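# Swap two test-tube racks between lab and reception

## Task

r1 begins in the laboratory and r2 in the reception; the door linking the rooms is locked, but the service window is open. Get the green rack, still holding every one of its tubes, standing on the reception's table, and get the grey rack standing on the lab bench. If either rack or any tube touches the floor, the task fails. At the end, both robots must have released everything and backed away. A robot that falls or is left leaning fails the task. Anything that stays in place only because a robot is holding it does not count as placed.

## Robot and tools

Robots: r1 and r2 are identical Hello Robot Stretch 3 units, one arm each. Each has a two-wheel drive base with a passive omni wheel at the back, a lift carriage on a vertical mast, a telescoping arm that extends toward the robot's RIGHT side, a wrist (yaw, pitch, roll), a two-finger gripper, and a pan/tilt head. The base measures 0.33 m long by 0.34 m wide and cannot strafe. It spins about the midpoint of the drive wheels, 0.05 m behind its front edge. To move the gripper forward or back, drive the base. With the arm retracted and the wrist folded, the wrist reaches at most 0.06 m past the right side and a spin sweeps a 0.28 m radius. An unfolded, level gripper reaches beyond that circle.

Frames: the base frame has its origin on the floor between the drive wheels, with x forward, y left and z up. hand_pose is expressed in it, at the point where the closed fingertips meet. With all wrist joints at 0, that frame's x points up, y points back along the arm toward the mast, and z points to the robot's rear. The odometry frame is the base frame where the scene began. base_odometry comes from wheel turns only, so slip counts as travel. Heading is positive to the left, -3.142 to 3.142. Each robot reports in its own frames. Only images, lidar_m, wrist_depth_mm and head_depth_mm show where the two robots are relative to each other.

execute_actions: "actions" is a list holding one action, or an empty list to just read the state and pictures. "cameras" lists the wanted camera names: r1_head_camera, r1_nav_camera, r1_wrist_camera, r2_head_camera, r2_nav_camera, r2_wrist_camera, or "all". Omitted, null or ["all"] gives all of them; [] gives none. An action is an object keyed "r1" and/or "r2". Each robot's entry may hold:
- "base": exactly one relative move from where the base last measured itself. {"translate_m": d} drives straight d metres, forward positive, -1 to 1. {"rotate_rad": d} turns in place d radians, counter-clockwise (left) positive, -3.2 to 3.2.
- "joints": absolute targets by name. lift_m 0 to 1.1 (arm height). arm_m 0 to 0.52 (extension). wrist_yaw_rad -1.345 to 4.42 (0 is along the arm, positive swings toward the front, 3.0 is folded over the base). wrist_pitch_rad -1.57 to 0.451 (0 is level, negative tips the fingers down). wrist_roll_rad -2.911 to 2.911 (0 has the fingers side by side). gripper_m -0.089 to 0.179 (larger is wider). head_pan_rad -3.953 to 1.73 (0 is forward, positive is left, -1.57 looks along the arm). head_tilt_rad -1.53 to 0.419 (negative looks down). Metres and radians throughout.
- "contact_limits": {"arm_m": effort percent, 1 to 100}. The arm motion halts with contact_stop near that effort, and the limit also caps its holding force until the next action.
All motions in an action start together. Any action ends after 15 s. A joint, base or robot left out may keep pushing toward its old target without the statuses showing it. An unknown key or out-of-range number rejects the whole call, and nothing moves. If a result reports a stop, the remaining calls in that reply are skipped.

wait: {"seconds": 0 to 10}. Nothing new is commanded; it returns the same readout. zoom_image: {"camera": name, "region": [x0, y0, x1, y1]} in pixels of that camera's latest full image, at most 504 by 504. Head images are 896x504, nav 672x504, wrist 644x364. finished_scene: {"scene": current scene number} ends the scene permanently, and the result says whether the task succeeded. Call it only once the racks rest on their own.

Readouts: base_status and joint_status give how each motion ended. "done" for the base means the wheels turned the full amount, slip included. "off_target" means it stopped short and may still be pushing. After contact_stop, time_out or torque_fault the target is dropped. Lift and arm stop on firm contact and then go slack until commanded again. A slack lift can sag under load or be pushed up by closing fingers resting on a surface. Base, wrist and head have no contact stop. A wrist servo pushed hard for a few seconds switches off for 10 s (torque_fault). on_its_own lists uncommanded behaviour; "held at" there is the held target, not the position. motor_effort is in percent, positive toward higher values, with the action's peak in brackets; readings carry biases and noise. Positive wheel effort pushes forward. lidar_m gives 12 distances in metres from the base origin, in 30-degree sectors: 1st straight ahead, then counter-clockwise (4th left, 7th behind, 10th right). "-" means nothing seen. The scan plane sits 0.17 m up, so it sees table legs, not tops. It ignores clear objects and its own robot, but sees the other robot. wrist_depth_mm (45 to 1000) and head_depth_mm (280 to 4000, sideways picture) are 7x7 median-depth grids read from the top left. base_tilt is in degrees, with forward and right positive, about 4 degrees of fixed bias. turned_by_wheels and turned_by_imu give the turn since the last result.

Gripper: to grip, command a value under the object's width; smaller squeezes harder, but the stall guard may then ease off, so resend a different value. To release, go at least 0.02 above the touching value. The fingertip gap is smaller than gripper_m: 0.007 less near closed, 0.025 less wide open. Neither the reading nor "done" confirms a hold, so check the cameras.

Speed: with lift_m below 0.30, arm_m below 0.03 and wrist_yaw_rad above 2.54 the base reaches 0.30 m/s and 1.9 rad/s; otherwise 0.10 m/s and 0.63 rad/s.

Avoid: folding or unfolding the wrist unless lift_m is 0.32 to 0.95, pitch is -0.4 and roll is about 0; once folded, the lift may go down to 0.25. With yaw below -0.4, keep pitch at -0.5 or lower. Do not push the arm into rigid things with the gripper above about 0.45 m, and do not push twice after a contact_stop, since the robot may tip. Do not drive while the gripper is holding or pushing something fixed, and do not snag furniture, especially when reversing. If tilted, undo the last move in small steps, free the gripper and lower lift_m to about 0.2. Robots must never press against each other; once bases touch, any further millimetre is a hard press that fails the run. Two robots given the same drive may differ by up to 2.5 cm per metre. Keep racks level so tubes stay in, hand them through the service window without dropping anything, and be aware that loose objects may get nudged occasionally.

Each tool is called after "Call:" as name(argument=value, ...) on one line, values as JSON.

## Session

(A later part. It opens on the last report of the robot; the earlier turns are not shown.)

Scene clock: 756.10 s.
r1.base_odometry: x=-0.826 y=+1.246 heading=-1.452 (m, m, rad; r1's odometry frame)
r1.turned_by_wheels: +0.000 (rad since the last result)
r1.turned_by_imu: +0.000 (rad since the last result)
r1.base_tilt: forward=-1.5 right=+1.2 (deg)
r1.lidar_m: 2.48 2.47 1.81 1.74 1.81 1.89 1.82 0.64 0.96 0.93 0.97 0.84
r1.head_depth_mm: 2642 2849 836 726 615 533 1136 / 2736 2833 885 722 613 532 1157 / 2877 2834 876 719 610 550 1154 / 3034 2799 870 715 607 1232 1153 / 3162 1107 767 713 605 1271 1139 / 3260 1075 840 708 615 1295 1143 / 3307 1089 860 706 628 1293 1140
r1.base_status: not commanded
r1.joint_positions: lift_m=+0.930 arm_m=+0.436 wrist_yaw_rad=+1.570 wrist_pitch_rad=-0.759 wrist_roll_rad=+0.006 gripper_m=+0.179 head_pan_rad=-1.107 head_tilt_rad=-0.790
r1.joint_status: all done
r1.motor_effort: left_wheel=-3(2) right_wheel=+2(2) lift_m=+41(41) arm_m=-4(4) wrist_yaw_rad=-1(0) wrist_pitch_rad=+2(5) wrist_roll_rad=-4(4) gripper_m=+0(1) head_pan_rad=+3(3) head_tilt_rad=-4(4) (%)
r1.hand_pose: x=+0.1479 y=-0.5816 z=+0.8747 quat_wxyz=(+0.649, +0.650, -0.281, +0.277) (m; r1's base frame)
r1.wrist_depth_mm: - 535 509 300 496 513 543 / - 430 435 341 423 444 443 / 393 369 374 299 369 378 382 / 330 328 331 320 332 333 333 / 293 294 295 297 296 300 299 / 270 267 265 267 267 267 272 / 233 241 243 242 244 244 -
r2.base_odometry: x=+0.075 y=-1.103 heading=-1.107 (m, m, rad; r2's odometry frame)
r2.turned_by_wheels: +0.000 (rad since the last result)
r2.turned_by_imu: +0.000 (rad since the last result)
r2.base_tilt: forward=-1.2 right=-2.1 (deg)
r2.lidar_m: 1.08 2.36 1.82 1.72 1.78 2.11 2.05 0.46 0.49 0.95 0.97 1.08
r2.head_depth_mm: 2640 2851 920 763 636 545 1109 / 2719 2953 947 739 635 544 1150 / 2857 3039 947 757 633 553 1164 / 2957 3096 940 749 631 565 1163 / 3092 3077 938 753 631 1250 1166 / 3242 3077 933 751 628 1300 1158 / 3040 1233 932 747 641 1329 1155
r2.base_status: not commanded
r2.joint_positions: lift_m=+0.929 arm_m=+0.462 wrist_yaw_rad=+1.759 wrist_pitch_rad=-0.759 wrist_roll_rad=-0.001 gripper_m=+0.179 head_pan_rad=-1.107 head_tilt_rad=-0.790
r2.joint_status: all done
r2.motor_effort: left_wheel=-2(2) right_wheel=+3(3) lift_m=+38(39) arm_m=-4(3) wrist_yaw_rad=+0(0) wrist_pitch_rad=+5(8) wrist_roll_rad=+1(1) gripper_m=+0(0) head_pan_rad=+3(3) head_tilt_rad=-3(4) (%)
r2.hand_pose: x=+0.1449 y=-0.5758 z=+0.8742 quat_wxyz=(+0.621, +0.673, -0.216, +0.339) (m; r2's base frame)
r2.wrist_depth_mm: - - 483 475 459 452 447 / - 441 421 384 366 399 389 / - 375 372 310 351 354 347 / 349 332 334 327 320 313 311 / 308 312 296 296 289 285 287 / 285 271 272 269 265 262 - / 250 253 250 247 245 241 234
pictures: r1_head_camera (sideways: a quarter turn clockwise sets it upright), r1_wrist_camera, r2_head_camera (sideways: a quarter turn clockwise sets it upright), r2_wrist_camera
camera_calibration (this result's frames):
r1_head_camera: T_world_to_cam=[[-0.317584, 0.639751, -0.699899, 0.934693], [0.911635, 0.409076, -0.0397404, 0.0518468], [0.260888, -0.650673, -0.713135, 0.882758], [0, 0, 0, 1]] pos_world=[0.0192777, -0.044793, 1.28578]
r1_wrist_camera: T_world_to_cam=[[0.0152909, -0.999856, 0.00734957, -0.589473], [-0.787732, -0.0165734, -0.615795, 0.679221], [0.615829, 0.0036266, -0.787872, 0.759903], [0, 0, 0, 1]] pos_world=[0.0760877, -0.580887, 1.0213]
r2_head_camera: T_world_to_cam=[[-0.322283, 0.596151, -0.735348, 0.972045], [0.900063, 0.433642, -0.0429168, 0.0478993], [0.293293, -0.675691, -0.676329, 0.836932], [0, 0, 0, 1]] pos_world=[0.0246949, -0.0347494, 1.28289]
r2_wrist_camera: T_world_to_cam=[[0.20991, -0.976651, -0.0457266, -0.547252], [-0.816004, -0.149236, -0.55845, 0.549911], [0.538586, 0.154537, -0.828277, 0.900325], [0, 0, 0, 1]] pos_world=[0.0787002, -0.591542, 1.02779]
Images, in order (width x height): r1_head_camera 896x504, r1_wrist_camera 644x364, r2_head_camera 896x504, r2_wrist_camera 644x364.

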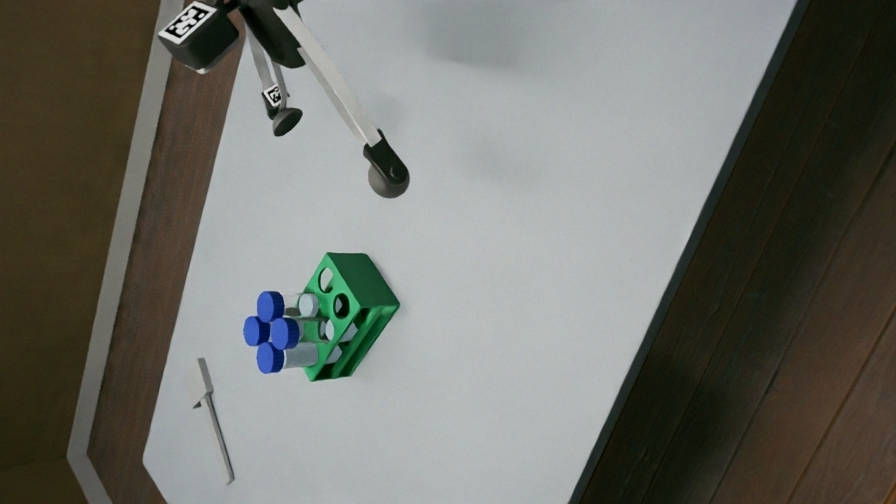

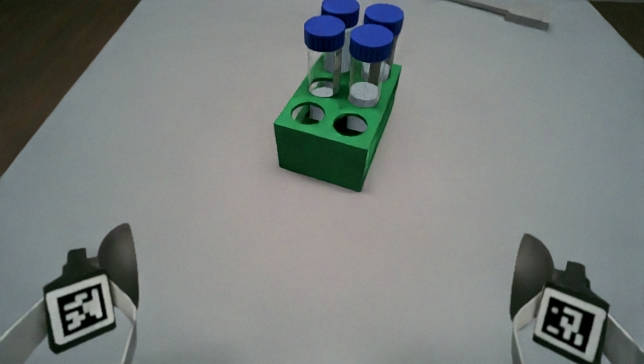

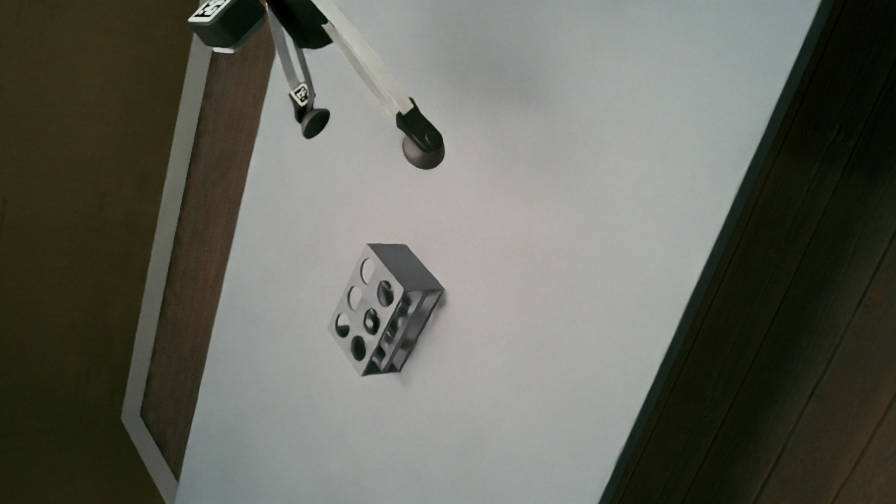

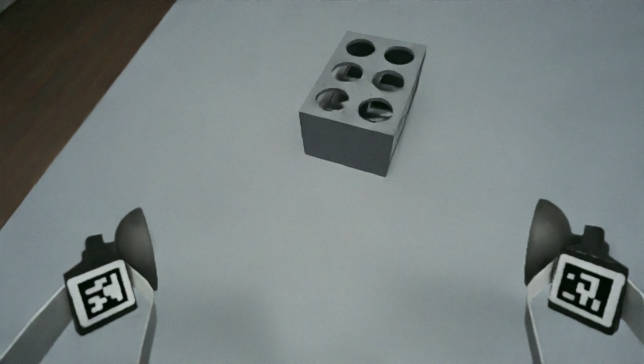

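Call:
execute_actions(actions=[{"r1": {"base": {"translate_m": 0.187}, "joints": {"arm_m": 0.395, "wrist_yaw_rad": 1.24}}, "r2": {"base": {"translate_m": 0.186}, "joints": {"arm_m": 0.395, "wrist_yaw_rad": 1.395}}}], cameras=["r1_wrist_camera", "r2_wrist_camera", "r1_head_camera", "r2_head_camera"])

Scene clock: 811.67 s.
r1.base_odometry: x=-0.804 y=+1.060 heading=-1.452 (m, m, rad; r1's odometry frame)
r1.turned_by_wheels: +0.000 (rad since the last result)
r1.turned_by_imu: -0.001 (rad since the last result)
r1.base_tilt: forward=-1.8 right=+1.0 (deg)
r1.lidar_m: 2.30 2.35 1.81 1.74 1.81 2.08 2.00 0.81 0.96 0.93 0.96 0.67
r1.head_depth_mm: 2667 2870 853 722 615 532 1134 / 2791 2814 882 704 610 532 1153 / 2882 2821 696 702 611 550 1155 / 3021 2766 872 715 607 1234 1149 / 3185 1110 866 714 607 1282 1143 / 3296 1099 868 709 614 1292 1142 / 3138 2722 856 707 631 1294 1142
r1.base_status: done
r1.joint_positions: lift_m=+0.930 arm_m=+0.395 wrist_yaw_rad=+1.242 wrist_pitch_rad=-0.760 wrist_roll_rad=+0.006 gripper_m=+0.179 head_pan_rad=-1.107 head_tilt_rad=-0.790
r1.joint_status: all done
r1.motor_effort: left_wheel=-3(4) right_wheel=+2(8) lift_m=+41(41) arm_m=-4(3) wrist_yaw_rad=-1(2) wrist_pitch_rad=+2(2) wrist_roll_rad=-4(4) gripper_m=+0(0) head_pan_rad=+3(3) head_tilt_rad=-4(4) (%)
r1.hand_pose: x=+0.1387 y=-0.5951 z=+0.8746 quat_wxyz=(+0.686, +0.596, -0.383, +0.167) (m; r1's base frame)
r1.wrist_depth_mm: 504 513 510 519 515 520 - / 430 430 433 436 433 436 - / 372 372 374 377 378 379 382 / 329 329 322 183 332 334 335 / 292 292 283 161 290 296 298 / 269 265 260 202 267 269 271 / 233 242 238 230 245 243 -
r2.base_odometry: x=+0.158 y=-1.269 heading=-1.107 (m, m, rad; r2's odometry frame)
r2.turned_by_wheels: +0.000 (rad since the last result)
r2.turned_by_imu: -0.003 (rad since the last result)
r2.base_tilt: forward=-1.3 right=-2.1 (deg)
r2.lidar_m: 2.09 2.16 1.82 1.75 1.77 2.30 2.23 0.61 0.98 0.94 0.97 0.90
r2.head_depth_mm: 2613 2861 940 765 636 545 1112 / 2711 2942 982 718 634 544 1148 / 2823 3028 947 720 634 543 1168 / 2975 3091 944 753 631 565 1165 / 3092 3086 941 754 629 1256 1164 / 3136 3056 933 751 628 1301 1157 / 2774 1237 934 749 640 1324 1155
r2.base_status: done
r2.joint_positions: lift_m=+0.929 arm_m=+0.395 wrist_yaw_rad=+1.397 wrist_pitch_rad=-0.760 wrist_roll_rad=-0.001 gripper_m=+0.179 head_pan_rad=-1.107 head_tilt_rad=-0.790
r2.joint_status: all done
r2.motor_effort: left_wheel=-2(3) right_wheel=+2(8) lift_m=+38(38) arm_m=-4(4) wrist_yaw_rad=-3(4) wrist_pitch_rad=+5(5) wrist_roll_rad=+1(1) gripper_m=+0(0) head_pan_rad=+2(2) head_tilt_rad=-4(4) (%)
r2.hand_pose: x=+0.1452 y=-0.5697 z=+0.8741 quat_wxyz=(+0.672, +0.623, -0.333, +0.222) (m; r2's base frame)
r2.wrist_depth_mm: - 499 495 480 467 453 444 / 454 431 414 415 402 394 387 / 390 375 372 363 355 351 344 / 341 335 331 279 319 316 313 / 309 308 297 234 282 291 287 / 284 276 274 211 261 262 - / 250 254 250 219 239 242 235
pictures: r1_head_camera (sideways: a quarter turn clockwise sets it upright), r1_wrist_camera, r2_head_camera (sideways: a quarter turn clockwise sets it upright), r2_wrist_camera
camera_calibration (this result's frames):
r1_head_camera: T_world_to_cam=[[-0.317591, 0.639748, -0.699899, 0.934693], [0.91163, 0.409085, -0.0397404, 0.0518468], [0.260895, -0.650671, -0.713135, 0.882757], [0, 0, 0, 1]] pos_world=[0.0192782, -0.0447929, 1.28578]
r1_wrist_camera: T_world_to_cam=[[-0.307873, -0.951399, 0.00734068, -0.529219], [-0.751336, 0.238385, -0.615359, 0.817946], [0.583702, -0.194968, -0.788213, 0.652147], [0, 0, 0, 1]] pos_world=[0.0709606, -0.571336, 1.02125]
r2_head_camera: T_world_to_cam=[[-0.322294, 0.596145, -0.735348, 0.972045], [0.900055, 0.433658, -0.0429168, 0.0478994], [0.293305, -0.675686, -0.676329, 0.836932], [0, 0, 0, 1]] pos_world=[0.0246956, -0.034749, 1.28289]
r2_wrist_camera: T_world_to_cam=[[-0.149738, -0.987667, -0.0457395, -0.495449], [-0.816251, 0.149591, -0.557994, 0.720864], [0.557954, -0.0462181, -0.828584, 0.782252], [0, 0, 0, 1]] pos_world=[0.0777572, -0.56102, 1.02774]
Images, in order (width x height): r1_head_camera 896x504, r1_wrist_camera 644x364, r2_head_camera 896x504, r2_wrist_camera 644x364.

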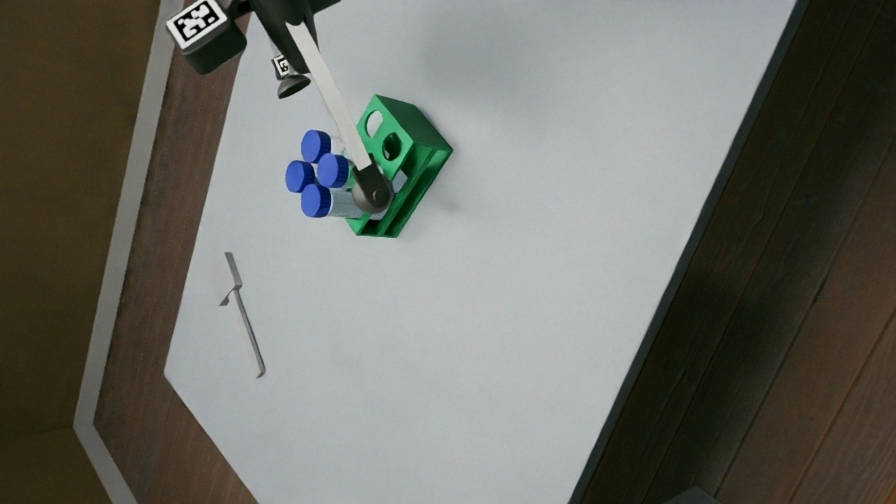

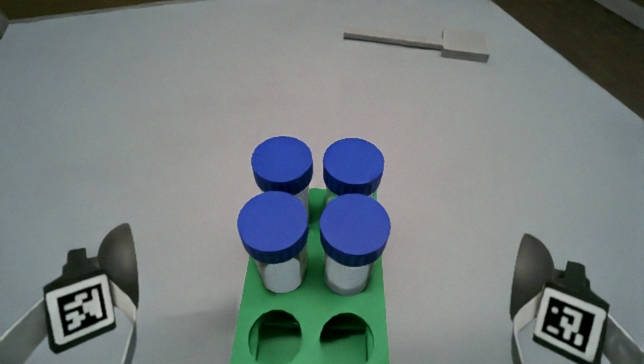

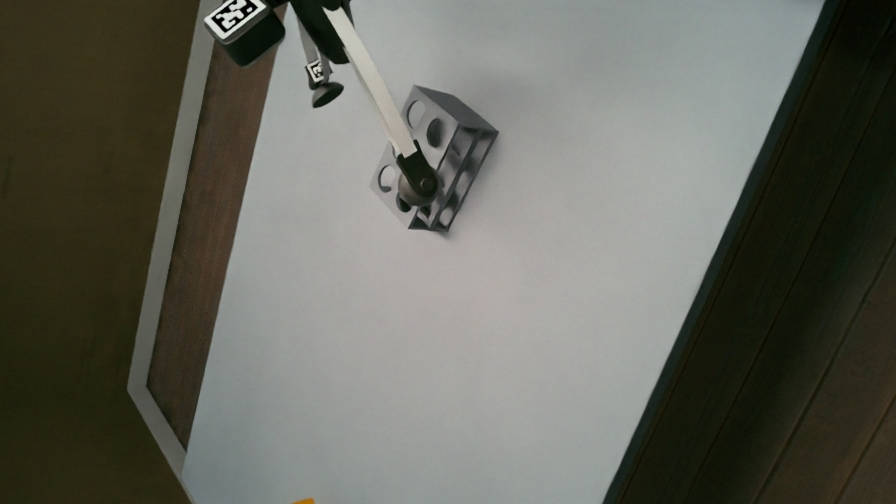

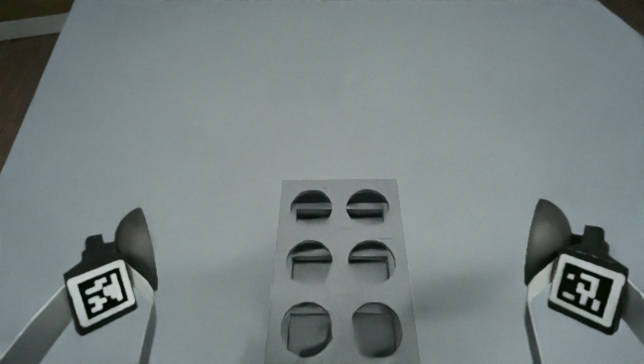

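Call:
execute_actions(actions=[{"r1": {"joints": {"arm_m": 0.386, "lift_m": 0.862}}, "r2": {"joints": {"lift_m": 0.858}}}], cameras=["r1_wrist_camera", "r2_wrist_camera", "r1_head_camera", "r2_head_camera"])

Scene clock: 818.90 s.
r1.base_odometry: x=-0.804 y=+1.060 heading=-1.452 (m, m, rad; r1's odometry frame)
r1.turned_by_wheels: +0.000 (rad since the last result)
r1.turned_by_imu: -0.001 (rad since the last result)
r1.base_tilt: forward=-1.6 right=+1.1 (deg)
r1.lidar_m: 2.29 2.35 1.81 1.74 1.80 2.08 2.00 0.82 0.96 0.93 0.96 0.67
r1.head_depth_mm: 2663 2861 - 725 614 532 1136 / 2785 2801 885 708 613 532 1157 / 2927 2773 712 704 606 549 1152 / 3027 2780 875 716 607 1235 1150 / 3192 1112 870 712 605 1274 1146 / 3262 1100 862 708 614 1300 1148 / 3160 2723 858 708 628 1290 1144
r1.base_status: not commanded
r1.joint_positions: lift_m=+0.862 arm_m=+0.386 wrist_yaw_rad=+1.241 wrist_pitch_rad=-0.760 wrist_roll_rad=+0.006 gripper_m=+0.179 head_pan_rad=-1.107 head_tilt_rad=-0.790
r1.joint_status: all done
r1.motor_effort: left_wheel=-3(3) right_wheel=+3(2) lift_m=+30(33) arm_m=-4(5) wrist_yaw_rad=-1(1) wrist_pitch_rad=+2(2) wrist_roll_rad=-4(4) gripper_m=+0(0) head_pan_rad=+3(3) head_tilt_rad=-3(4) (%)
r1.hand_pose: x=+0.1386 y=-0.5861 z=+0.8069 quat_wxyz=(+0.686, +0.596, -0.383, +0.167) (m; r1's base frame)
r1.wrist_depth_mm: 377 376 379 381 379 383 390 / 318 320 310 128 127 322 325 / 274 276 109 108 106 280 281 / 241 242 237 168 161 246 245 / 215 217 208 150 151 220 219 / - 196 174 169 170 197 201 / - 178 127 124 124 181 -
r2.base_odometry: x=+0.158 y=-1.269 heading=-1.107 (m, m, rad; r2's odometry frame)
r2.turned_by_wheels: +0.000 (rad since the last result)
r2.turned_by_imu: -0.001 (rad since the last result)
r2.base_tilt: forward=-1.3 right=-2.1 (deg)
r2.lidar_m: 2.09 2.17 1.83 1.75 1.77 2.31 2.23 0.61 0.98 0.94 0.97 0.90
r2.head_depth_mm: 2592 2880 1025 742 635 545 1110 / 2725 2961 950 721 634 544 1144 / 2814 3032 948 719 633 543 1167 / 2966 3088 944 749 631 566 1167 / 3080 3093 937 752 630 1252 1162 / 3142 3097 936 751 629 1301 1163 / 2833 1240 933 750 639 1321 1159
r2.base_status: not commanded
r2.joint_positions: lift_m=+0.859 arm_m=+0.395 wrist_yaw_rad=+1.397 wrist_pitch_rad=-0.760 wrist_roll_rad=-0.001 gripper_m=+0.179 head_pan_rad=-1.107 head_tilt_rad=-0.790
r2.joint_status: all done
r2.motor_effort: left_wheel=-2(2) right_wheel=+2(2) lift_m=+16(35) arm_m=-4(5) wrist_yaw_rad=-3(2) wrist_pitch_rad=+6(6) wrist_roll_rad=+1(1) gripper_m=+0(0) head_pan_rad=+2(3) head_tilt_rad=-4(3) (%)
r2.hand_pose: x=+0.1451 y=-0.5697 z=+0.8033 quat_wxyz=(+0.672, +0.623, -0.333, +0.222) (m; r2's base frame)
r2.wrist_depth_mm: 375 364 360 349 338 331 321 / 318 314 307 304 297 289 287 / 282 276 272 201 211 256 252 / 249 247 238 168 192 230 228 / 226 224 215 150 187 209 208 / 208 201 193 172 168 192 - / 185 185 164 125 123 176 173
pictures: r1_head_camera (sideways: a quarter turn clockwise sets it upright), r1_wrist_camera, r2_head_camera (sideways: a quarter turn clockwise sets it upright), r2_wrist_camera
camera_calibration (this result's frames):
r1_head_camera: T_world_to_cam=[[-0.317591, 0.639748, -0.699899, 0.934693], [0.91163, 0.409085, -0.0397404, 0.0518468], [0.260895, -0.650671, -0.713135, 0.882758], [0, 0, 0, 1]] pos_world=[0.0192782, -0.0447929, 1.28578]
r1_wrist_camera: T_world_to_cam=[[-0.308033, -0.951347, 0.00733471, -0.520133], [-0.751508, 0.238586, -0.615071, 0.774011], [0.583397, -0.194974, -0.788437, 0.600823], [0, 0, 0, 1]] pos_world=[0.070939, -0.56235, 0.953598]
r2_head_camera: T_world_to_cam=[[-0.322294, 0.596146, -0.735348, 0.972045], [0.900055, 0.433658, -0.0429168, 0.0478994], [0.293305, -0.675686, -0.676329, 0.836932], [0, 0, 0, 1]] pos_world=[0.0246956, -0.034749, 1.28289]
r2_wrist_camera: T_world_to_cam=[[-0.149755, -0.987664, -0.0457456, -0.49868], [-0.816394, 0.14962, -0.557777, 0.681141], [0.557741, -0.0461831, -0.82873, 0.723729], [0, 0, 0, 1]] pos_world=[0.0777467, -0.561017, 0.956887]
Images, in order (width x height): r1_head_camera 896x504, r1_wrist_camera 644x364, r2_head_camera 896x504, r2_wrist_camera 644x364.

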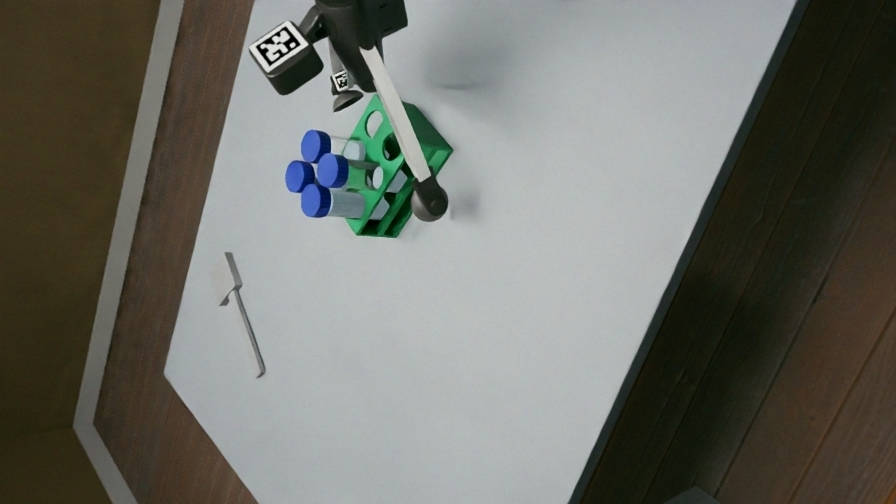

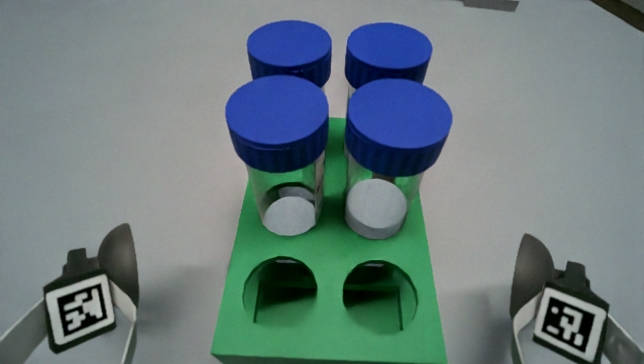

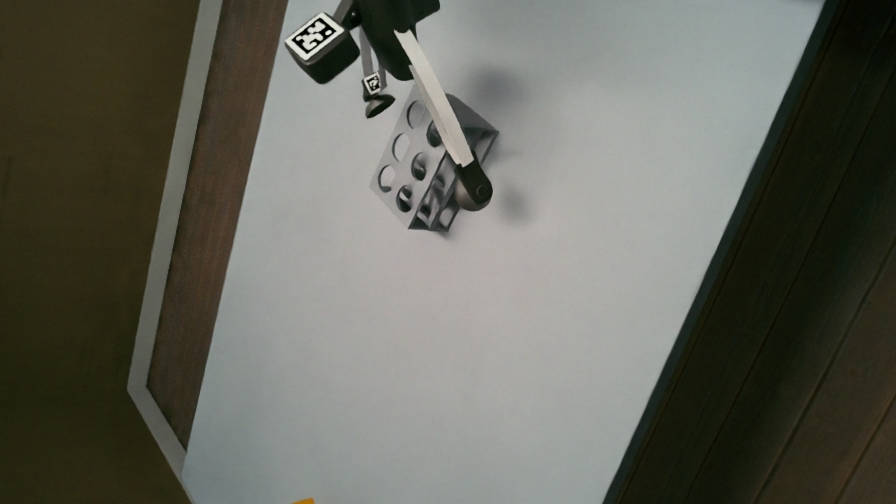

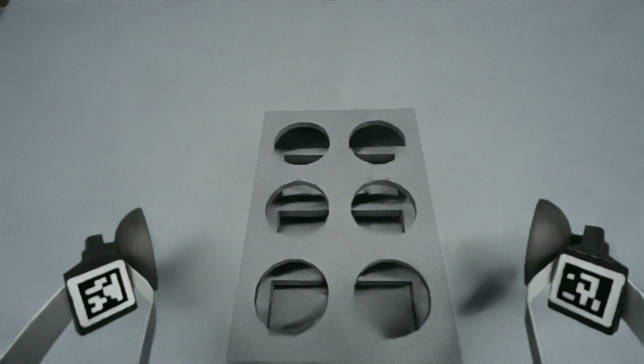

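Call:
execute_actions(actions=[{"r1": {"joints": {"gripper_m": 0.05}}, "r2": {"joints": {"gripper_m": 0.05}}}], cameras=["r1_wrist_camera", "r2_wrist_camera", "r1_head_camera", "r2_head_camera"])

Scene clock: 828.27 s.
r1.base_odometry: x=-0.804 y=+1.060 heading=-1.452 (m, m, rad; r1's odometry frame)
r1.turned_by_wheels: +0.000 (rad since the last result)
r1.turned_by_imu: -0.001 (rad since the last result)
r1.base_tilt: forward=-1.5 right=+1.2 (deg)
r1.lidar_m: 2.30 2.35 1.81 1.74 1.80 2.08 2.00 0.82 0.96 0.93 0.97 0.67
r1.head_depth_mm: 2633 2830 - 723 613 532 1142 / 2760 2807 881 706 613 530 1154 / 2873 2804 709 702 610 551 1153 / 3022 2752 874 717 609 1241 1145 / 3158 1110 870 713 606 1278 1149 / 3260 1105 864 708 616 1298 1150 / 3132 2746 857 708 631 1294 1140
r1.base_status: not commanded
r1.joint_positions: lift_m=+0.862 arm_m=+0.386 wrist_yaw_rad=+1.239 wrist_pitch_rad=-0.761 wrist_roll_rad=+0.006 gripper_m=+0.051 head_pan_rad=-1.107 head_tilt_rad=-0.790
r1.joint_status: all done
r1.motor_effort: left_wheel=-2(3) right_wheel=+2(2) lift_m=+30(30) arm_m=-4(4) wrist_yaw_rad=+1(1) wrist_pitch_rad=+3(3) wrist_roll_rad=-4(4) gripper_m=-19(97) head_pan_rad=+3(3) head_tilt_rad=-3(4) (%)
r1.hand_pose: x=+0.1384 y=-0.5864 z=+0.8068 quat_wxyz=(+0.686, +0.595, -0.384, +0.166) (m; r1's base frame)
r1.wrist_depth_mm: 374 377 377 368 383 384 390 / 317 316 310 127 128 326 325 / 273 275 109 108 107 279 281 / 241 243 233 168 165 247 247 / 217 217 156 150 151 220 220 / 195 197 163 169 162 199 199 / 178 179 128 124 126 177 181
r2.base_odometry: x=+0.158 y=-1.269 heading=-1.107 (m, m, rad; r2's odometry frame)
r2.turned_by_wheels: +0.000 (rad since the last result)
r2.turned_by_imu: -0.001 (rad since the last result)
r2.base_tilt: forward=-1.2 right=-2.0 (deg)
r2.lidar_m: 2.09 2.17 1.83 1.75 1.77 2.31 2.23 0.61 0.98 0.94 0.98 0.90
r2.head_depth_mm: 2603 2874 1027 744 637 544 1108 / 2712 2955 954 713 635 544 1142 / 2836 3036 947 717 632 542 1170 / 2948 3122 943 748 630 564 1164 / 3091 3083 937 753 629 1253 1161 / 3121 3069 932 752 629 1289 1157 / 2794 1238 935 747 640 1323 1163
r2.base_status: not commanded
r2.joint_positions: lift_m=+0.859 arm_m=+0.395 wrist_yaw_rad=+1.396 wrist_pitch_rad=-0.769 wrist_roll_rad=-0.001 gripper_m=+0.051 head_pan_rad=-1.107 head_tilt_rad=-0.790
r2.joint_status: all done
r2.motor_effort: left_wheel=-2(2) right_wheel=+2(2) lift_m=+16(16) arm_m=-2(4) wrist_yaw_rad=-2(2) wrist_pitch_rad=+10(10) wrist_roll_rad=+1(1) gripper_m=-19(91) head_pan_rad=+3(2) head_tilt_rad=-4(3) (%)
r2.hand_pose: x=+0.1434 y=-0.5696 z=+0.8017 quat_wxyz=(+0.673, +0.624, -0.331, +0.218) (m; r2's base frame)
r2.wrist_depth_mm: 362 356 347 343 331 324 317 / 317 303 303 297 291 285 280 / 274 273 265 187 205 254 248 / 248 241 233 164 187 228 225 / 221 219 151 148 145 209 204 / 203 201 161 167 163 192 186 / 186 184 176 124 122 175 174
pictures: r1_head_camera (sideways: a quarter turn clockwise sets it upright), r1_wrist_camera, r2_head_camera (sideways: a quarter turn clockwise sets it upright), r2_wrist_camera
camera_calibration (this result's frames):
r1_head_camera: T_world_to_cam=[[-0.317591, 0.639748, -0.699899, 0.934693], [0.91163, 0.409085, -0.0397404, 0.0518468], [0.260894, -0.650671, -0.713135, 0.882757], [0, 0, 0, 1]] pos_world=[0.0192782, -0.0447929, 1.28578]
r1_wrist_camera: T_world_to_cam=[[-0.310037, -0.950696, 0.00731218, -0.519808], [-0.751349, 0.2403, -0.614597, 0.77445], [0.582539, -0.196042, -0.788807, 0.600608], [0, 0, 0, 1]] pos_world=[0.0708462, -0.562535, 0.953539]
r2_head_camera: T_world_to_cam=[[-0.322294, 0.596145, -0.735348, 0.972045], [0.900055, 0.433658, -0.0429168, 0.0478994], [0.293305, -0.675686, -0.676329, 0.836932], [0, 0, 0, 1]] pos_world=[0.0246956, -0.034749, 1.28289]
r2_wrist_camera: T_world_to_cam=[[-0.151158, -0.987441, -0.045951, -0.498384], [-0.821088, 0.151305, -0.550383, 0.67456], [0.550423, -0.0454649, -0.833647, 0.72884], [0, 0, 0, 1]] pos_world=[0.0773679, -0.561053, 0.95596]
Images, in order (width x height): r1_head_camera 896x504, r1_wrist_camera 644x364, r2_head_camera 896x504, r2_wrist_camera 644x364.

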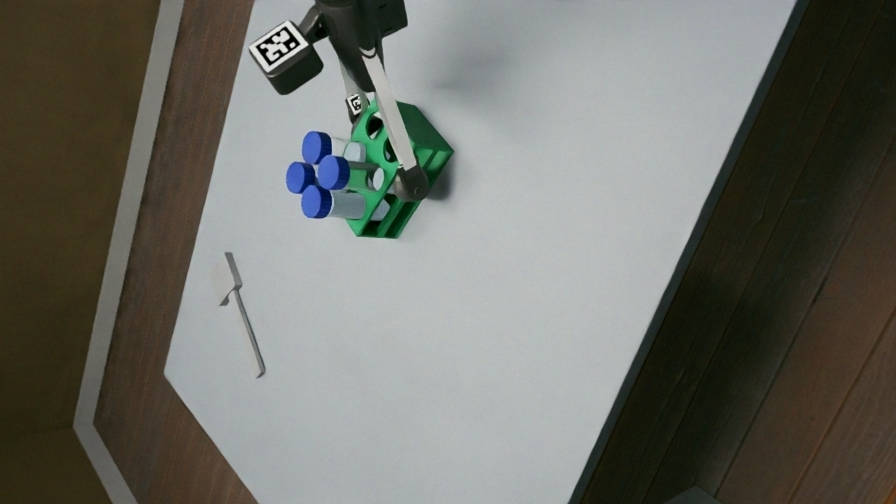

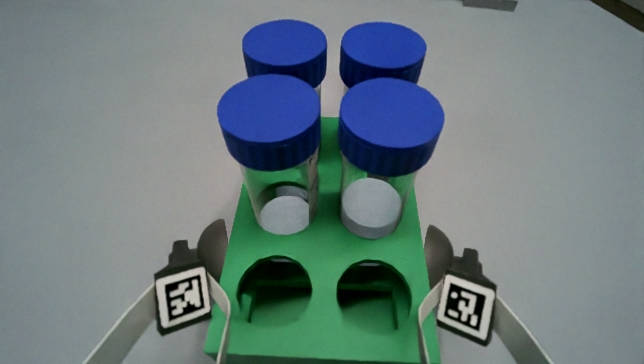

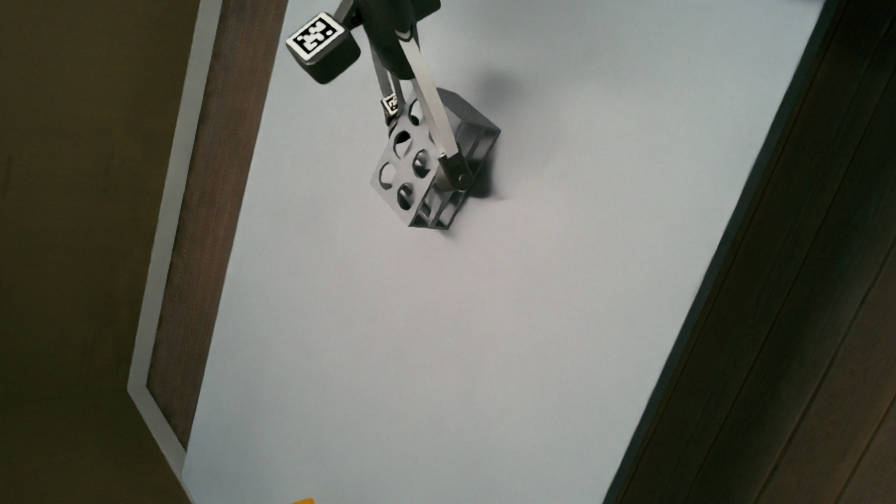

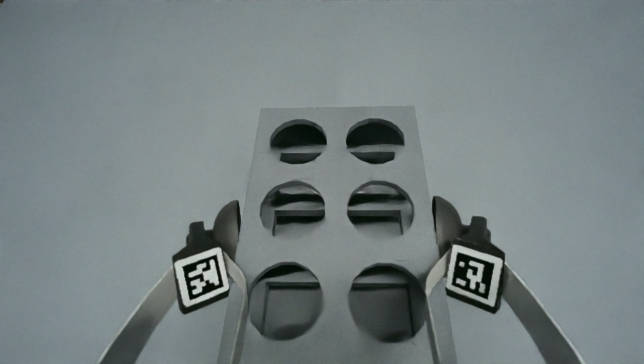

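Call:
execute_actions(actions=[{"r1": {"joints": {"gripper_m": 0.02}}, "r2": {"joints": {"gripper_m": 0.03}}}], cameras=[])

Call:
execute_actions(actions=[{"r1": {"joints": {"lift_m": 0.885}}, "r2": {"joints": {"lift_m": 0.885}}}], cameras=["r1_wrist_camera", "r2_wrist_camera", "r1_head_camera", "r2_head_camera"])

Scene clock: 836.57 s.
r1.base_odometry: x=-0.804 y=+1.060 heading=-1.452 (m, m, rad; r1's odometry frame)
r1.turned_by_wheels: +0.000 (rad since the last result)
r1.turned_by_imu: +0.000 (rad since the last result)
r1.base_tilt: forward=-1.6 right=+1.2 (deg)
r1.lidar_m: 2.29 2.35 1.81 1.74 1.80 2.07 2.00 0.82 0.96 0.93 0.97 0.67
r1.head_depth_mm: 2648 2848 - 727 614 533 1138 / 2767 2804 886 706 611 531 1158 / 2881 2811 711 704 609 551 1150 / 3024 2818 871 714 607 1231 1150 / 3178 1112 869 710 605 1277 1146 / 3261 1103 864 709 616 1291 1148 / 3125 2693 858 707 630 1282 1144
r1.base_status: not commanded
r1.joint_positions: lift_m=+0.862 arm_m=+0.386 wrist_yaw_rad=+1.239 wrist_pitch_rad=-0.761 wrist_roll_rad=+0.006 gripper_m=+0.022 head_pan_rad=-1.107 head_tilt_rad=-0.790
r1.joint_status: all done
r1.motor_effort: left_wheel=-3(2) right_wheel=+2(2) lift_m=+30(30) arm_m=-3(4) wrist_yaw_rad=+1(2) wrist_pitch_rad=+2(3) wrist_roll_rad=-4(4) gripper_m=-31(99) head_pan_rad=+3(3) head_tilt_rad=-4(4) (%)
r1.hand_pose: x=+0.1384 y=-0.5864 z=+0.8068 quat_wxyz=(+0.686, +0.595, -0.384, +0.166) (m; r1's base frame)
r1.wrist_depth_mm: 375 376 378 369 381 386 387 / 316 317 310 128 128 323 325 / 276 276 109 108 106 278 280 / 241 243 233 168 165 246 247 / 217 217 157 151 151 220 221 / 196 196 165 169 162 198 199 / 178 178 128 124 126 178 181
r2.base_odometry: x=+0.158 y=-1.269 heading=-1.107 (m, m, rad; r2's odometry frame)
r2.turned_by_wheels: +0.000 (rad since the last result)
r2.turned_by_imu: -0.001 (rad since the last result)
r2.base_tilt: forward=-1.3 right=-2.1 (deg)
r2.lidar_m: 2.10 2.17 1.83 1.75 1.77 2.30 2.23 0.61 0.98 0.94 0.97 0.90
r2.head_depth_mm: 2597 2857 1029 744 635 543 1110 / 2692 2945 951 712 636 543 1148 / 2810 3047 947 716 633 544 1167 / 2953 3131 947 748 630 565 1166 / 3076 3110 940 752 630 1254 1161 / 3165 3100 935 752 628 1296 1158 / 2806 1236 932 750 639 1324 1156
r2.base_status: not commanded
r2.joint_positions: lift_m=+0.859 arm_m=+0.395 wrist_yaw_rad=+1.396 wrist_pitch_rad=-0.769 wrist_roll_rad=-0.001 gripper_m=+0.031 head_pan_rad=-1.107 head_tilt_rad=-0.790
r2.joint_status: all done
r2.motor_effort: left_wheel=-2(2) right_wheel=+2(2) lift_m=+16(16) arm_m=-3(4) wrist_yaw_rad=-1(1) wrist_pitch_rad=+10(10) wrist_roll_rad=+1(1) gripper_m=-27(94) head_pan_rad=+3(2) head_tilt_rad=-5(3) (%)
r2.hand_pose: x=+0.1434 y=-0.5696 z=+0.8017 quat_wxyz=(+0.673, +0.624, -0.331, +0.218) (m; r2's base frame)
r2.wrist_depth_mm: 360 356 349 341 336 326 320 / 316 307 303 296 293 283 279 / 278 269 265 187 207 253 249 / 246 242 234 164 187 228 224 / 222 219 150 148 146 209 205 / 204 201 161 165 163 190 188 / 187 185 177 124 122 176 174
pictures: none
No camera images: the call's "cameras" was empty. Leave "cameras" out to get every camera's image.

Scene clock: 837.60 s.
r1.base_odometry: x=-0.804 y=+1.060 heading=-1.452 (m, m, rad; r1's odometry frame)
r1.turned_by_wheels: +0.000 (rad since the last result)
r1.turned_by_imu: +0.000 (rad since the last result)
r1.base_tilt: forward=-1.7 right=+1.1 (deg)
r1.lidar_m: 2.30 2.35 1.81 1.74 1.81 2.08 2.00 0.82 0.96 0.93 0.97 0.67
r1.head_depth_mm: 2648 2843 887 725 615 532 1137 / 2767 2845 884 707 611 532 1155 / 2906 2764 706 702 611 550 1150 / 3067 2776 873 715 608 1228 1155 / 3153 1108 869 714 605 1276 1146 / 3277 1101 862 709 614 1298 1138 / 3149 2693 860 707 630 1287 1147
r1.base_status: not commanded
r1.joint_positions: lift_m=+0.885 arm_m=+0.386 wrist_yaw_rad=+1.239 wrist_pitch_rad=-0.785 wrist_roll_rad=+0.005 gripper_m=+0.027 head_pan_rad=-1.107 head_tilt_rad=-0.790
r1.joint_status: all done
r1.on_its_own: gripper_m is held at +0.027, not at your +0.020, by its stall guard, which is still easing
r1.motor_effort: left_wheel=-3(3) right_wheel=+2(3) lift_m=+44(43) arm_m=-4(4) wrist_yaw_rad=+0(1) wrist_pitch_rad=+10(11) wrist_roll_rad=-3(4) gripper_m=-6(31) head_pan_rad=+3(3) head_tilt_rad=-3(4) (%)
r1.hand_pose: x=+0.1338 y=-0.5848 z=+0.8252 quat_wxyz=(+0.688, +0.600, -0.376, +0.157) (m; r1's base frame)
r1.wrist_depth_mm: 394 394 372 118 120 406 408 / 339 340 320 114 111 343 345 / 294 296 99 99 98 300 302 / 261 263 165 146 97 266 266 / 234 235 150 145 147 237 241 / 213 214 172 174 163 216 217 / 196 196 131 129 130 195 198
r2.base_odometry: x=+0.158 y=-1.269 heading=-1.107 (m, m, rad; r2's odometry frame)
r2.turned_by_wheels: +0.000 (rad since the last result)
r2.turned_by_imu: +0.000 (rad since the last result)
r2.base_tilt: forward=-1.3 right=-2.1 (deg)
r2.lidar_m: 2.09 2.17 1.82 1.74 1.77 2.31 2.23 0.61 0.98 0.94 0.97 0.90
r2.head_depth_mm: 2601 2902 1741 751 636 545 1110 / 2695 2931 955 701 635 544 1146 / 2830 3030 947 716 633 544 1171 / 2948 3098 945 735 632 566 1167 / 3084 3090 938 756 630 1256 1162 / 3119 3062 933 751 628 1297 1163 / 2816 1236 931 749 639 1326 1158
r2.base_status: not commanded
r2.joint_positions: lift_m=+0.884 arm_m=+0.395 wrist_yaw_rad=+1.396 wrist_pitch_rad=-0.770 wrist_roll_rad=-0.001 gripper_m=+0.038 head_pan_rad=-1.107 head_tilt_rad=-0.790
r2.joint_status: all done
r2.on_its_own: gripper_m is held at +0.036, not at your +0.030, by its stall guard, which is still easing
r2.motor_effort: left_wheel=-2(2) right_wheel=+3(3) lift_m=+39(42) arm_m=-3(3) wrist_yaw_rad=-1(1) wrist_pitch_rad=+10(11) wrist_roll_rad=+1(1) gripper_m=-24(27) head_pan_rad=+3(2) head_tilt_rad=-4(5) (%)
r2.hand_pose: x=+0.1432 y=-0.5695 z=+0.8274 quat_wxyz=(+0.673, +0.624, -0.331, +0.218) (m; r2's base frame)
r2.wrist_depth_mm: 410 406 396 389 378 365 363 / 358 350 342 338 334 320 320 / 315 305 298 180 207 286 281 / 280 273 265 162 184 258 255 / 251 249 151 147 146 235 233 / 229 228 161 165 165 215 212 / 210 208 183 126 123 199 197
pictures: r1_head_camera (sideways: a quarter turn clockwise sets it upright), r1_wrist_camera, r2_head_camera (sideways: a quarter turn clockwise sets it upright), r2_wrist_camera
camera_calibration (this result's frames):
r1_head_camera: T_world_to_cam=[[-0.317594, 0.639753, -0.699894, 0.934685], [0.91163, 0.409086, -0.0397407, 0.0518472], [0.260892, -0.650666, -0.713141, 0.882765], [0, 0, 0, 1]] pos_world=[0.0192782, -0.0447928, 1.28578]
r1_wrist_camera: T_world_to_cam=[[-0.309457, -0.950886, 0.00727743, -0.519997], [-0.765595, 0.244602, -0.595008, 0.770213], [0.564005, -0.189701, -0.803687, 0.636566], [0, 0, 0, 1]] pos_world=[0.0697278, -0.562096, 0.973667]
r2_head_camera: T_world_to_cam=[[-0.322294, 0.596146, -0.735348, 0.972045], [0.900055, 0.433658, -0.0429168, 0.0478994], [0.293305, -0.675686, -0.676329, 0.836932], [0, 0, 0, 1]] pos_world=[0.0246956, -0.034749, 1.28289]
r2_wrist_camera: T_world_to_cam=[[-0.151199, -0.987434, -0.0459717, -0.497174], [-0.821577, 0.151392, -0.549629, 0.688029], [0.549682, -0.0453344, -0.834143, 0.750916], [0, 0, 0, 1]] pos_world=[0.0773311, -0.561046, 0.981676]
Images, in order (width x height): r1_head_camera 896x504, r1_wrist_camera 644x364, r2_head_camera 896x504, r2_wrist_camera 644x364.

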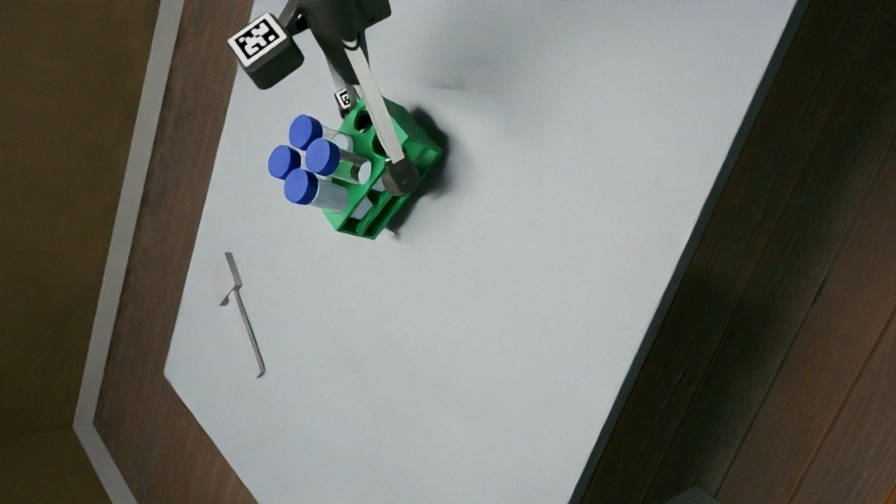

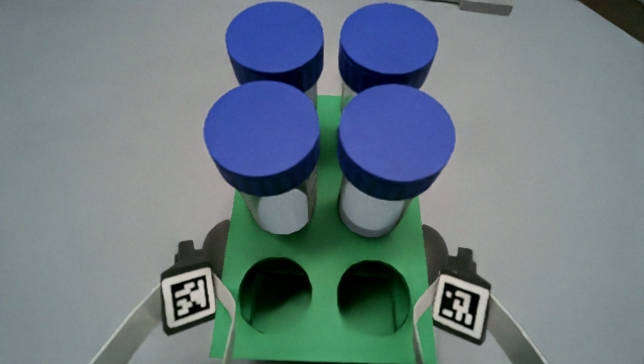

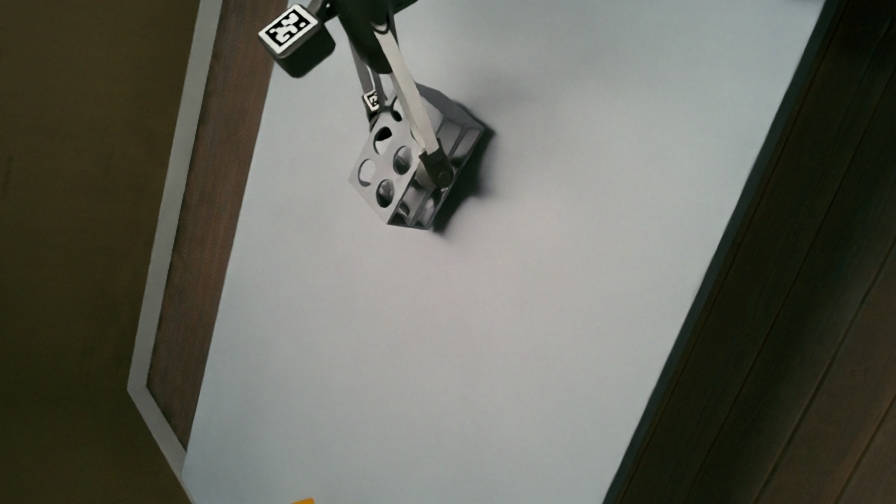

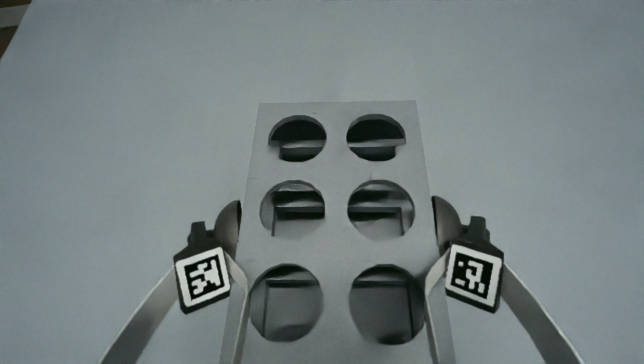

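Call:
execute_actions(actions=[], cameras=["r1_wrist_camera", "r1_head_camera"])

Scene clock: 841.40 s.
r1.base_odometry: x=-0.804 y=+1.060 heading=-1.452 (m, m, rad; r1's odometry frame)
r1.turned_by_wheels: +0.000 (rad since the last result)
r1.turned_by_imu: +0.000 (rad since the last result)
r1.base_tilt: forward=-1.6 right=+1.1 (deg)
r1.lidar_m: 2.30 2.36 1.81 1.74 1.81 2.08 2.00 0.82 0.96 0.93 0.96 0.67
r1.head_depth_mm: 2653 2758 886 726 614 533 1140 / 2780 2836 880 709 613 530 1156 / 2853 2793 707 702 609 550 1149 / 3013 2758 870 717 606 1234 1154 / 3156 1110 868 712 605 1277 1145 / 3286 1099 860 707 615 1287 1148 / 3152 2733 855 706 629 1288 1140
r1.base_status: not commanded
r1.joint_positions: lift_m=+0.885 arm_m=+0.386 wrist_yaw_rad=+1.239 wrist_pitch_rad=-0.785 wrist_roll_rad=+0.005 gripper_m=+0.041 head_pan_rad=-1.107 head_tilt_rad=-0.790
r1.joint_status: all done
r1.on_its_own: gripper_m is held at +0.040, not at your +0.020, by its stall guard, which is not easing now
r1.motor_effort: left_wheel=-3(3) right_wheel=+2(3) lift_m=+45(43) arm_m=-4(4) wrist_yaw_rad=+1(1) wrist_pitch_rad=+9(11) wrist_roll_rad=-3(4) gripper_m=-21(31) head_pan_rad=+4(3) head_tilt_rad=-4(4) (%)
r1.hand_pose: x=+0.1338 y=-0.5848 z=+0.8252 quat_wxyz=(+0.688, +0.600, -0.376, +0.157) (m; r1's base frame)
r1.wrist_depth_mm: 391 392 373 118 120 401 404 / 337 337 317 114 111 344 346 / 294 295 99 99 98 300 299 / 261 263 165 146 97 266 266 / 235 236 150 145 147 238 239 / 213 214 171 175 163 217 217 / 196 195 132 128 130 196 199
r2.base_odometry: x=+0.158 y=-1.269 heading=-1.107 (m, m, rad; r2's odometry frame)
r2.turned_by_wheels: +0.000 (rad since the last result)
r2.turned_by_imu: -0.001 (rad since the last result)
r2.base_tilt: forward=-1.3 right=-2.0 (deg)
r2.lidar_m: 2.09 2.16 1.82 1.75 1.77 2.31 2.23 0.61 0.98 0.94 0.97 0.90
r2.head_depth_mm: 2601 2862 1750 754 637 545 1108 / 2709 2953 953 703 635 544 1152 / 2836 3023 946 716 633 543 1166 / 2973 3090 941 736 631 566 1169 / 3076 3084 938 754 629 1257 1159 / 3169 3025 930 752 628 1293 1162 / 2793 1241 932 747 641 1323 1156
r2.base_status: not commanded
r2.joint_positions: lift_m=+0.884 arm_m=+0.395 wrist_yaw_rad=+1.396 wrist_pitch_rad=-0.770 wrist_roll_rad=-0.001 gripper_m=+0.049 head_pan_rad=-1.107 head_tilt_rad=-0.790
r2.joint_status: all done
r2.on_its_own: gripper_m is held at +0.049, not at your +0.030, by its stall guard, which is not easing now
r2.motor_effort: left_wheel=-2(2) right_wheel=+2(3) lift_m=+40(42) arm_m=-4(3) wrist_yaw_rad=-1(1) wrist_pitch_rad=+10(11) wrist_roll_rad=+1(1) gripper_m=-19(27) head_pan_rad=+2(2) head_tilt_rad=-4(5) (%)
r2.hand_pose: x=+0.1432 y=-0.5695 z=+0.8274 quat_wxyz=(+0.673, +0.624, -0.331, +0.218) (m; r2's base frame)
r2.wrist_depth_mm: 418 401 396 380 378 366 362 / 356 351 341 335 327 327 320 / 316 307 298 184 206 287 286 / 277 276 267 165 185 259 255 / 252 249 151 148 146 234 230 / 230 227 161 165 164 215 213 / 211 209 182 125 124 198 198
pictures: r1_head_camera (sideways: a quarter turn clockwise sets it upright), r1_wrist_camera
camera_calibration (this result's frames):
r1_head_camera: T_world_to_cam=[[-0.317593, 0.639753, -0.699894, 0.934685], [0.91163, 0.409085, -0.0397407, 0.0518472], [0.260892, -0.650666, -0.713141, 0.882765], [0, 0, 0, 1]] pos_world=[0.0192781, -0.0447928, 1.28578]
r1_wrist_camera: T_world_to_cam=[[-0.309457, -0.950886, 0.00727726, -0.519997], [-0.765595, 0.244602, -0.595008, 0.770213], [0.564004, -0.189701, -0.803687, 0.636566], [0, 0, 0, 1]] pos_world=[0.0697278, -0.562096, 0.973667]
Images, in order (width x height): r1_head_camera 896x504, r1_wrist_camera 644x364.

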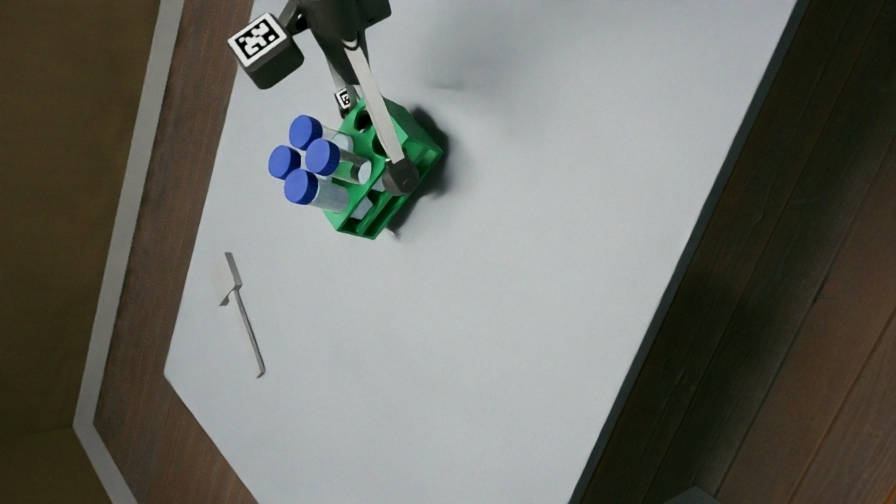

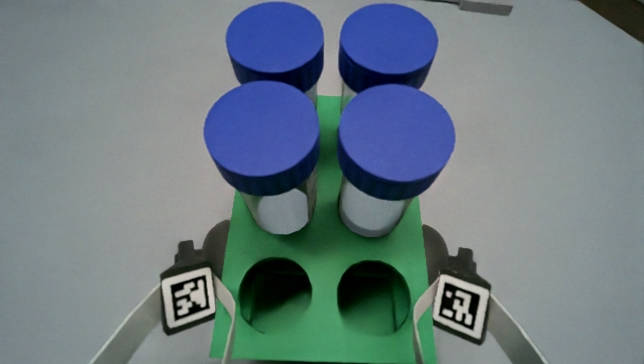

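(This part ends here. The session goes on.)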